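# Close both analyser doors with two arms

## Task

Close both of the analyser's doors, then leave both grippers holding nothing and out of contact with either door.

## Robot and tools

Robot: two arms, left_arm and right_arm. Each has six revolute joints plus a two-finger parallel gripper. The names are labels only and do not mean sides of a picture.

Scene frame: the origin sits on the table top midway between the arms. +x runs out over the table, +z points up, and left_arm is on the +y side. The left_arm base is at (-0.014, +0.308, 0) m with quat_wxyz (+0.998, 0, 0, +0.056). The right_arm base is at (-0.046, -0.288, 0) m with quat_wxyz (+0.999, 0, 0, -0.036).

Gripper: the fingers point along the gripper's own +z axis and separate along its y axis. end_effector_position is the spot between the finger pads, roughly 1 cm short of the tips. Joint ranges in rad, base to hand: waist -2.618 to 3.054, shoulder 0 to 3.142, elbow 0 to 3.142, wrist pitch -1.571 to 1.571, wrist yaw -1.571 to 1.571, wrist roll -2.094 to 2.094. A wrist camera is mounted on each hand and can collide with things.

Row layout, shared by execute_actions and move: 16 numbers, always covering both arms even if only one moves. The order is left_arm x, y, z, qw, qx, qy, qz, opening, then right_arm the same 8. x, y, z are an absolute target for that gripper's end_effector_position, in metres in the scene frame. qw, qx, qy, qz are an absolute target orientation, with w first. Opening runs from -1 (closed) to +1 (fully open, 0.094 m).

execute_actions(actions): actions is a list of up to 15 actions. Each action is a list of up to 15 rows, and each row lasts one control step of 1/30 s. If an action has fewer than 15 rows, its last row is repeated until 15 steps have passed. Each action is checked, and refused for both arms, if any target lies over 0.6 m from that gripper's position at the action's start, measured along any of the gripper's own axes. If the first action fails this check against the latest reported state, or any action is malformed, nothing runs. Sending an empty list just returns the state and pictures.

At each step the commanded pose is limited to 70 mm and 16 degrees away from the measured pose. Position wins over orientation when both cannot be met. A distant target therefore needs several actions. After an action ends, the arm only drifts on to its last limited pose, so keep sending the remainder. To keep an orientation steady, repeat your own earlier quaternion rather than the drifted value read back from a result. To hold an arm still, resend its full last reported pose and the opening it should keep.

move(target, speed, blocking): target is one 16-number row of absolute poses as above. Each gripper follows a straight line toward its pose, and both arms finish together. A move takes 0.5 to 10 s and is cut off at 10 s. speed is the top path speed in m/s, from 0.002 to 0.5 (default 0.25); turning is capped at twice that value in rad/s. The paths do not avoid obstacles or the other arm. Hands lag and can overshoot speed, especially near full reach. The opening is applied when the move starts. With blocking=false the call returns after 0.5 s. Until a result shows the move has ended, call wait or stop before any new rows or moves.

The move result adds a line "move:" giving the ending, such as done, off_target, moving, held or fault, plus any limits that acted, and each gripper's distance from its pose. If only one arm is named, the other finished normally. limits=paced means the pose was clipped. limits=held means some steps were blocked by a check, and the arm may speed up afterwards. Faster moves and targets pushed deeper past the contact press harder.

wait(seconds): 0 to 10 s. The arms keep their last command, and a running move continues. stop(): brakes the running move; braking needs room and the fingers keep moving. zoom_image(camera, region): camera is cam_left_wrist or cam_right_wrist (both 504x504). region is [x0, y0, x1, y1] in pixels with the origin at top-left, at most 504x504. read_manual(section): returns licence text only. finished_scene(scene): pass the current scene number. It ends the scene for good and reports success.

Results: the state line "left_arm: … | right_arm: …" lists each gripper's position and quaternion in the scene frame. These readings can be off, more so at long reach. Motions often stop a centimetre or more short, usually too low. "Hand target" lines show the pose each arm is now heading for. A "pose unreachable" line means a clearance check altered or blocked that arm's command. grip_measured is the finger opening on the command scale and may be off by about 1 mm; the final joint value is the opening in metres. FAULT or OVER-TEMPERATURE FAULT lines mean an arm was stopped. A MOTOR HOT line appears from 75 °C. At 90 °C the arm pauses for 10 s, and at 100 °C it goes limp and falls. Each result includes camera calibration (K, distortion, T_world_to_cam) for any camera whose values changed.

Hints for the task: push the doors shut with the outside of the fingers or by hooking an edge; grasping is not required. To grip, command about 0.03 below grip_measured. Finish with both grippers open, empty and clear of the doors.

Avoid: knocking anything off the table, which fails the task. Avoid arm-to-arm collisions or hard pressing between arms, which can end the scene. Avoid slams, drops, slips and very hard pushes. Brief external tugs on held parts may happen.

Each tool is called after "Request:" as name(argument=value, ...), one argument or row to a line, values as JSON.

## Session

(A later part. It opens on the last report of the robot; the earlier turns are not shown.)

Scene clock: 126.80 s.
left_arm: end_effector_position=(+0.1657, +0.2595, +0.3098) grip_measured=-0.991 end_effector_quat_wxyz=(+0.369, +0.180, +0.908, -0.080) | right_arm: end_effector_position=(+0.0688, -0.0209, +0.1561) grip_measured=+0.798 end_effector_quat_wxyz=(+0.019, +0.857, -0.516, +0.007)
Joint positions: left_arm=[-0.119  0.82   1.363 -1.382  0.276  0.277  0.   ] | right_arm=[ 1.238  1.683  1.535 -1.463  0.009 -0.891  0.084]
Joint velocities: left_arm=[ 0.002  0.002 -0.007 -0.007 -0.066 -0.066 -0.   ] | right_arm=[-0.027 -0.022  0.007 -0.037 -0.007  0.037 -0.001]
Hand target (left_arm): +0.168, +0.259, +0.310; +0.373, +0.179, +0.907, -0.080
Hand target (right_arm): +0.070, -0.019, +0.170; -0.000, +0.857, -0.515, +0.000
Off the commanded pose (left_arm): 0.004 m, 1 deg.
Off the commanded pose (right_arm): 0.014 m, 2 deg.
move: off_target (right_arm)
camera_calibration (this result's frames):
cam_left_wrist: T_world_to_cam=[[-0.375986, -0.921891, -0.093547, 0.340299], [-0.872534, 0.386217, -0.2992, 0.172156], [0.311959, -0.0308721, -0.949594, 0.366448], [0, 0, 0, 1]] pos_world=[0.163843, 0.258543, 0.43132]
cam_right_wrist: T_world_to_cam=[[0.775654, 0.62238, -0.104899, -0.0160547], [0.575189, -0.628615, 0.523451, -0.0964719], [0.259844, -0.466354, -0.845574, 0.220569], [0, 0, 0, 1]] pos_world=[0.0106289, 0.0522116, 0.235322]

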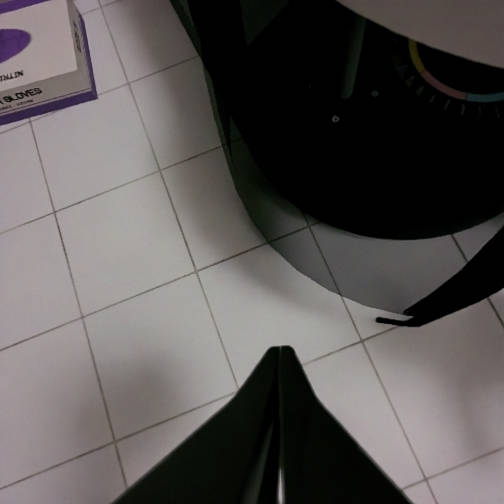

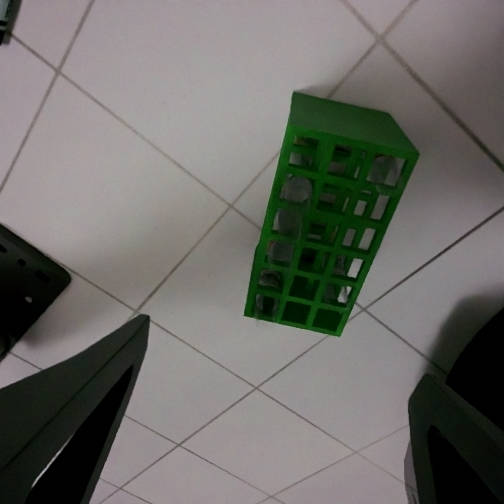

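Request:
move(
  target=[0.225,0.2,0.31,0.375,0.18,0.906,-0.075,-1,0.2,-0.13,0.31,0.375,-0.18,0.906,0.075,-1],
  speed=0.3,
)

Request:
move(
  target=[0.25,0.13,0.31,0.375,0.18,0.906,-0.075,-1,0.265,-0.08,0.31,0.375,-0.18,0.906,0.075,-1],
  speed=0.06,
)

Scene clock: 133.23 s.
left_arm: end_effector_position=(+0.2187, +0.2034, +0.3040) grip_measured=-0.991 end_effector_quat_wxyz=(+0.364, +0.182, +0.910, -0.074) | right_arm: end_effector_position=(+0.1998, -0.1268, +0.2969) grip_measured=-0.981 end_effector_quat_wxyz=(+0.353, -0.195, +0.913, +0.067)
Joint positions: left_arm=[-0.566  0.998  1.363 -1.176 -0.038 -0.044  0.   ] | right_arm=[ 0.769  1.147  1.416 -1.127  0.2    0.202  0.001]
Joint velocities: left_arm=[ 0.007  0.002 -0.002  0.066  0.022  0.022 -0.   ] | right_arm=[ 0.007  0.002  0.002  0.051  0.007 -0.007 -0.001]
Hand target (left_arm): +0.224, +0.200, +0.309; +0.373, +0.180, +0.907, -0.076
Hand target (right_arm): +0.201, -0.130, +0.310; +0.375, -0.181, +0.906, +0.074
Off the commanded pose (left_arm): 0.009 m, 1 deg.
Off the commanded pose (right_arm): 0.013 m, 3 deg.
move: off_target (right_arm)
camera_calibration (this result's frames):
cam_left_wrist: T_world_to_cam=[[-0.3768, -0.920556, -0.102951, 0.310795], [-0.874849, 0.390193, -0.287033, 0.234333], [0.304401, -0.0180877, -0.952372, 0.342544], [0, 0, 0, 1]] pos_world=[0.217843, 0.200864, 0.425488]
cam_right_wrist: T_world_to_cam=[[0.567958, -0.818271, 0.0886413, -0.235614], [-0.796983, -0.57366, -0.18903, 0.180563], [0.205527, 0.0367152, -0.977962, 0.370198], [0, 0, 0, 1]] pos_world=[0.201639, -0.102807, 0.417056]

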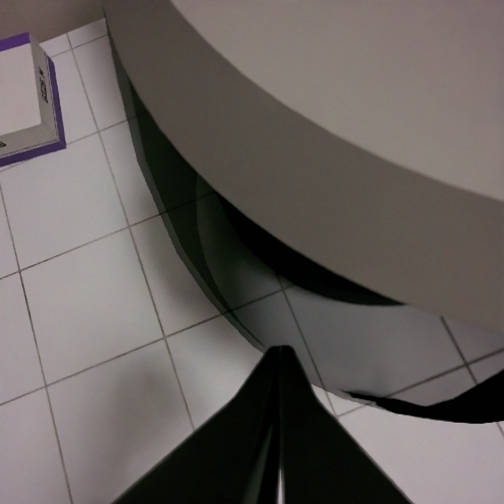

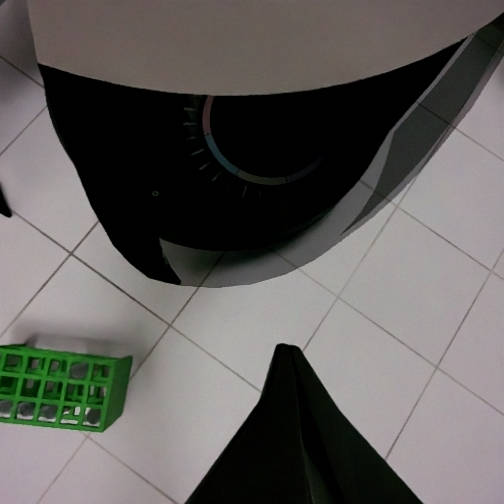

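Scene clock: 134.97 s.
left_arm: end_effector_position=(+0.2404, +0.1364, +0.2962) grip_measured=-0.991 end_effector_quat_wxyz=(+0.351, +0.189, +0.915, -0.069) | right_arm: end_effector_position=(+0.2544, -0.0851, +0.2946) grip_measured=-0.981 end_effector_quat_wxyz=(+0.353, -0.191, +0.914, +0.066)
Joint positions: left_arm=[-0.833  1.196  1.443 -1.112 -0.213 -0.235  0.   ] | right_arm=[ 0.759  1.381  1.557 -1.035  0.198  0.202  0.001]
Joint velocities: left_arm=[ 0.007  0.007 -0.007  0.066  0.007 -0.051 -0.001] | right_arm=[-0.012  0.002  0.007  0.066  0.022 -0.037  0.001]
Hand target (left_arm): +0.249, +0.130, +0.310; +0.374, +0.180, +0.907, -0.075
Hand target (right_arm): +0.265, -0.081, +0.309; +0.375, -0.180, +0.906, +0.075
Off the commanded pose (left_arm): 0.018 m, 3 deg.
Off the commanded pose (right_arm): 0.019 m, 3 deg.
move: off_target (left_arm, right_arm)
camera_calibration (this result's frames):
cam_left_wrist: T_world_to_cam=[[-0.387628, -0.91502, -0.111725, 0.260875], [-0.877763, 0.403402, -0.258453, 0.267649], [0.28156, -0.00211556, -0.959541, 0.33275], [0, 0, 0, 1]] pos_world=[0.242366, 0.13144, 0.417609]
cam_right_wrist: T_world_to_cam=[[0.561037, -0.823207, 0.0869944, -0.230489], [-0.802119, -0.566597, -0.188609, 0.249354], [0.204555, 0.036037, -0.978191, 0.35539], [0, 0, 0, 1]] pos_world=[0.256628, -0.0612641, 0.414721]

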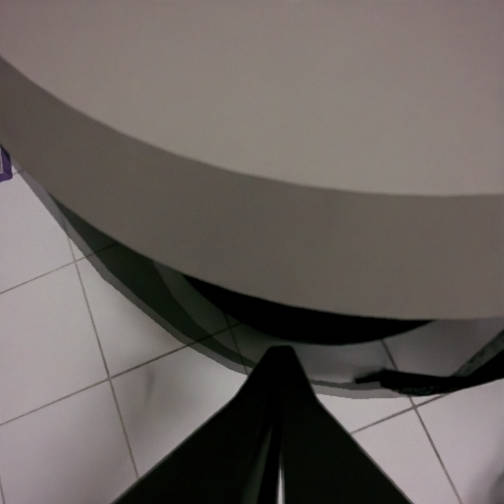

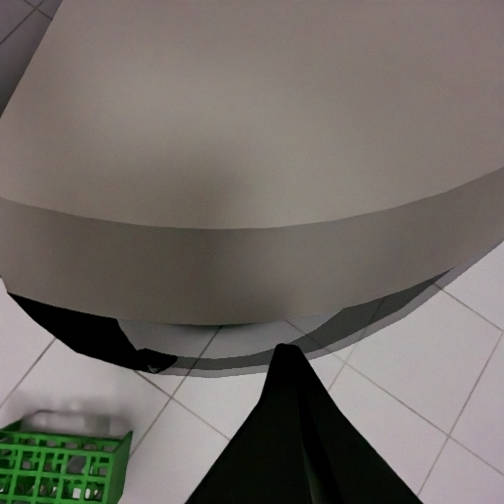

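Request:
move(
  target=[0.28,0.095,0.325,0.375,0.18,0.906,-0.075,-1,0.30,-0.045,0.325,0.375,-0.18,0.906,0.075,-1],
  speed=0.03,
)

Scene clock: 139.47 s.
left_arm: end_effector_position=(+0.2616, +0.1135, +0.3072) grip_measured=-0.991 end_effector_quat_wxyz=(+0.336, +0.191, +0.921, -0.054) | right_arm: end_effector_position=(+0.2834, -0.0613, +0.3050) grip_measured=-0.981 end_effector_quat_wxyz=(+0.335, -0.191, +0.921, +0.054)
Joint positions: left_arm=[-0.856  1.363  1.63  -1.179 -0.24  -0.253  0.   ] | right_arm=[ 0.763  1.581  1.814 -1.139  0.205  0.21   0.001]
Joint velocities: left_arm=[ 0.007  0.002 -0.017 -0.007 -0.037 -0.007 -0.001] | right_arm=[-0.017  0.012 -0.002 -0.022  0.037 -0.007  0.   ]
Hand target (left_arm): +0.278, +0.096, +0.325; +0.374, +0.180, +0.906, -0.075
Hand target (right_arm): +0.299, -0.047, +0.325; +0.375, -0.180, +0.906, +0.075
Off the commanded pose (left_arm): 0.032 m, 5 deg.
Off the commanded pose (right_arm): 0.031 m, 6 deg.
move: off_target (left_arm, right_arm)
camera_calibration (this result's frames):
cam_left_wrist: T_world_to_cam=[[-0.383612, -0.913736, -0.133897, 0.254994], [-0.886829, 0.404938, -0.222619, 0.289582], [0.257636, 0.0333445, -0.965667, 0.341345], [0, 0, 0, 1]] pos_world=[0.266686, 0.104353, 0.428236]
cam_right_wrist: T_world_to_cam=[[0.558114, -0.824643, 0.0920437, -0.228909], [-0.812049, -0.565627, -0.143676, 0.277256], [0.170544, 0.00544386, -0.985335, 0.368748], [0, 0, 0, 1]] pos_world=[0.290016, -0.0339522, 0.424245]

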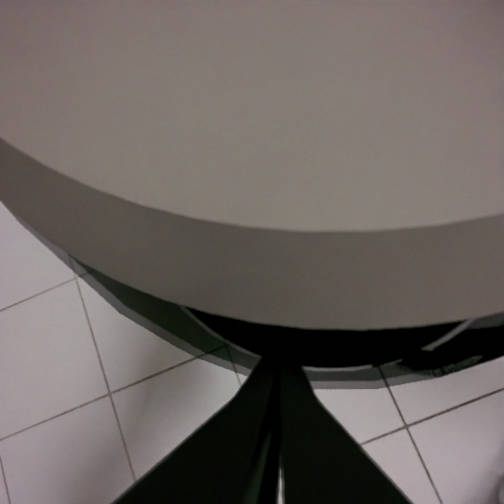

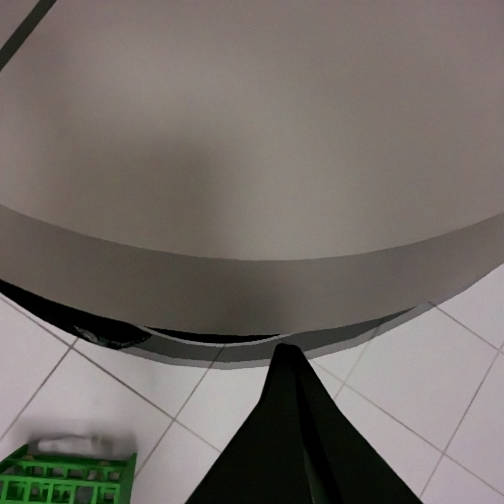

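Stopped with a small gap; back off and inspect.

Request:
move(
  target=[0.19,0.16,0.42,0.49,0.23,0.81,-0.14,-1,0.2,-0.14,0.4,0.49,-0.23,0.81,0.14,-1],
  speed=0.2,
)

Scene clock: 143.07 s.
left_arm: end_effector_position=(+0.1953, +0.1609, +0.4010) grip_measured=-0.991 end_effector_quat_wxyz=(+0.475, +0.234, +0.839, -0.123) | right_arm: end_effector_position=(+0.2006, -0.1380, +0.4036) grip_measured=-0.981 end_effector_quat_wxyz=(+0.496, -0.231, +0.825, +0.141)
Joint positions: left_arm=[-0.865  1.005  1.611 -1.163 -0.195 -0.101  0.   ] | right_arm=[ 0.605  1.039  1.559 -1.007 -0.015 -0.005  0.001]
Joint velocities: left_arm=[-0.002  0.002 -0.002  0.007  0.007  0.051 -0.   ] | right_arm=[ 0.007 -0.002 -0.007  0.066 -0.11  -0.007 -0.   ]
Hand target (left_arm): +0.189, +0.162, +0.420; +0.499, +0.236, +0.822, -0.139
Hand target (right_arm): +0.201, -0.139, +0.402; +0.499, -0.234, +0.823, +0.141
Off the commanded pose (left_arm): 0.020 m, 4 deg.
Off the commanded pose (right_arm): 0.004 m, 0 deg.
move: off_target (left_arm)
camera_calibration (this result's frames):
cam_left_wrist: T_world_to_cam=[[-0.475447, -0.872057, -0.116049, 0.289515], [-0.714362, 0.459684, -0.527615, 0.312231], [0.513456, -0.167952, -0.84152, 0.380083], [0, 0, 0, 1]] pos_world=[0.165539, 0.172782, 0.518183]
cam_right_wrist: T_world_to_cam=[[0.642042, -0.755468, 0.130576, -0.277827], [-0.610627, -0.606881, -0.508754, 0.281975], [0.463592, 0.246908, -0.850952, 0.400738], [0, 0, 0, 1]] pos_world=[0.164779, -0.137709, 0.520742]

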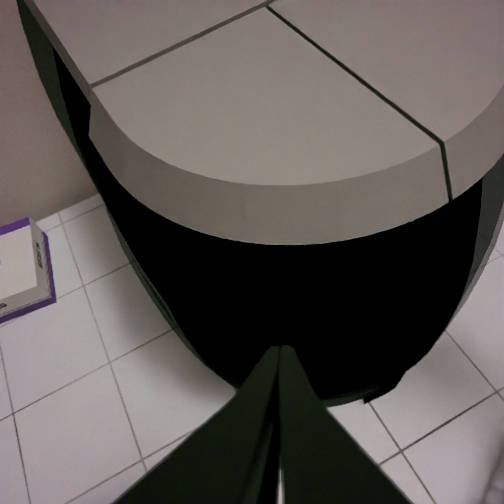

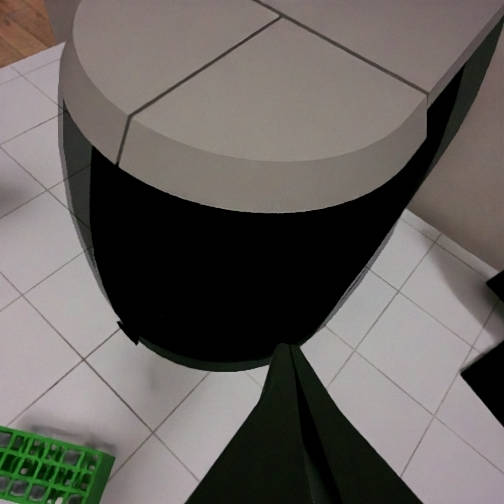

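Request:
zoom_image(
  camera="cam_right_wrist",
  region=[60,0,460,200],
)

Request:
zoom_image(
  camera="cam_left_wrist",
  region=[60,0,500,220],
)

Region (60, 0, 460, 200) of cam_right_wrist's 504x504 image, scaled by 1.260, with more detail than that image has.

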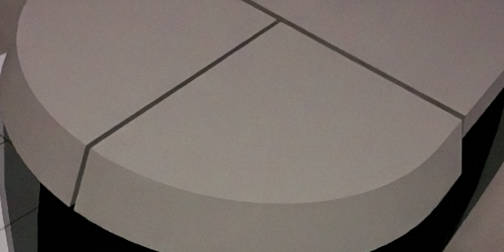

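Region (60, 0, 500, 220) of cam_left_wrist's 504x504 image, scaled by 1.145, with more detail than that image has.

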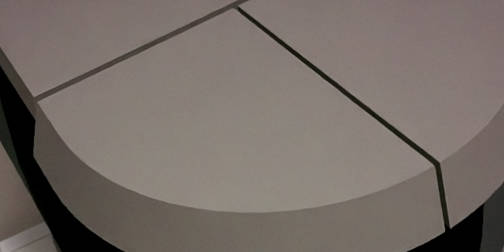

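Uniform seams; both doors are shut.

Request:
finished_scene(
  scene=1,
)

The scene is finished: the task was done.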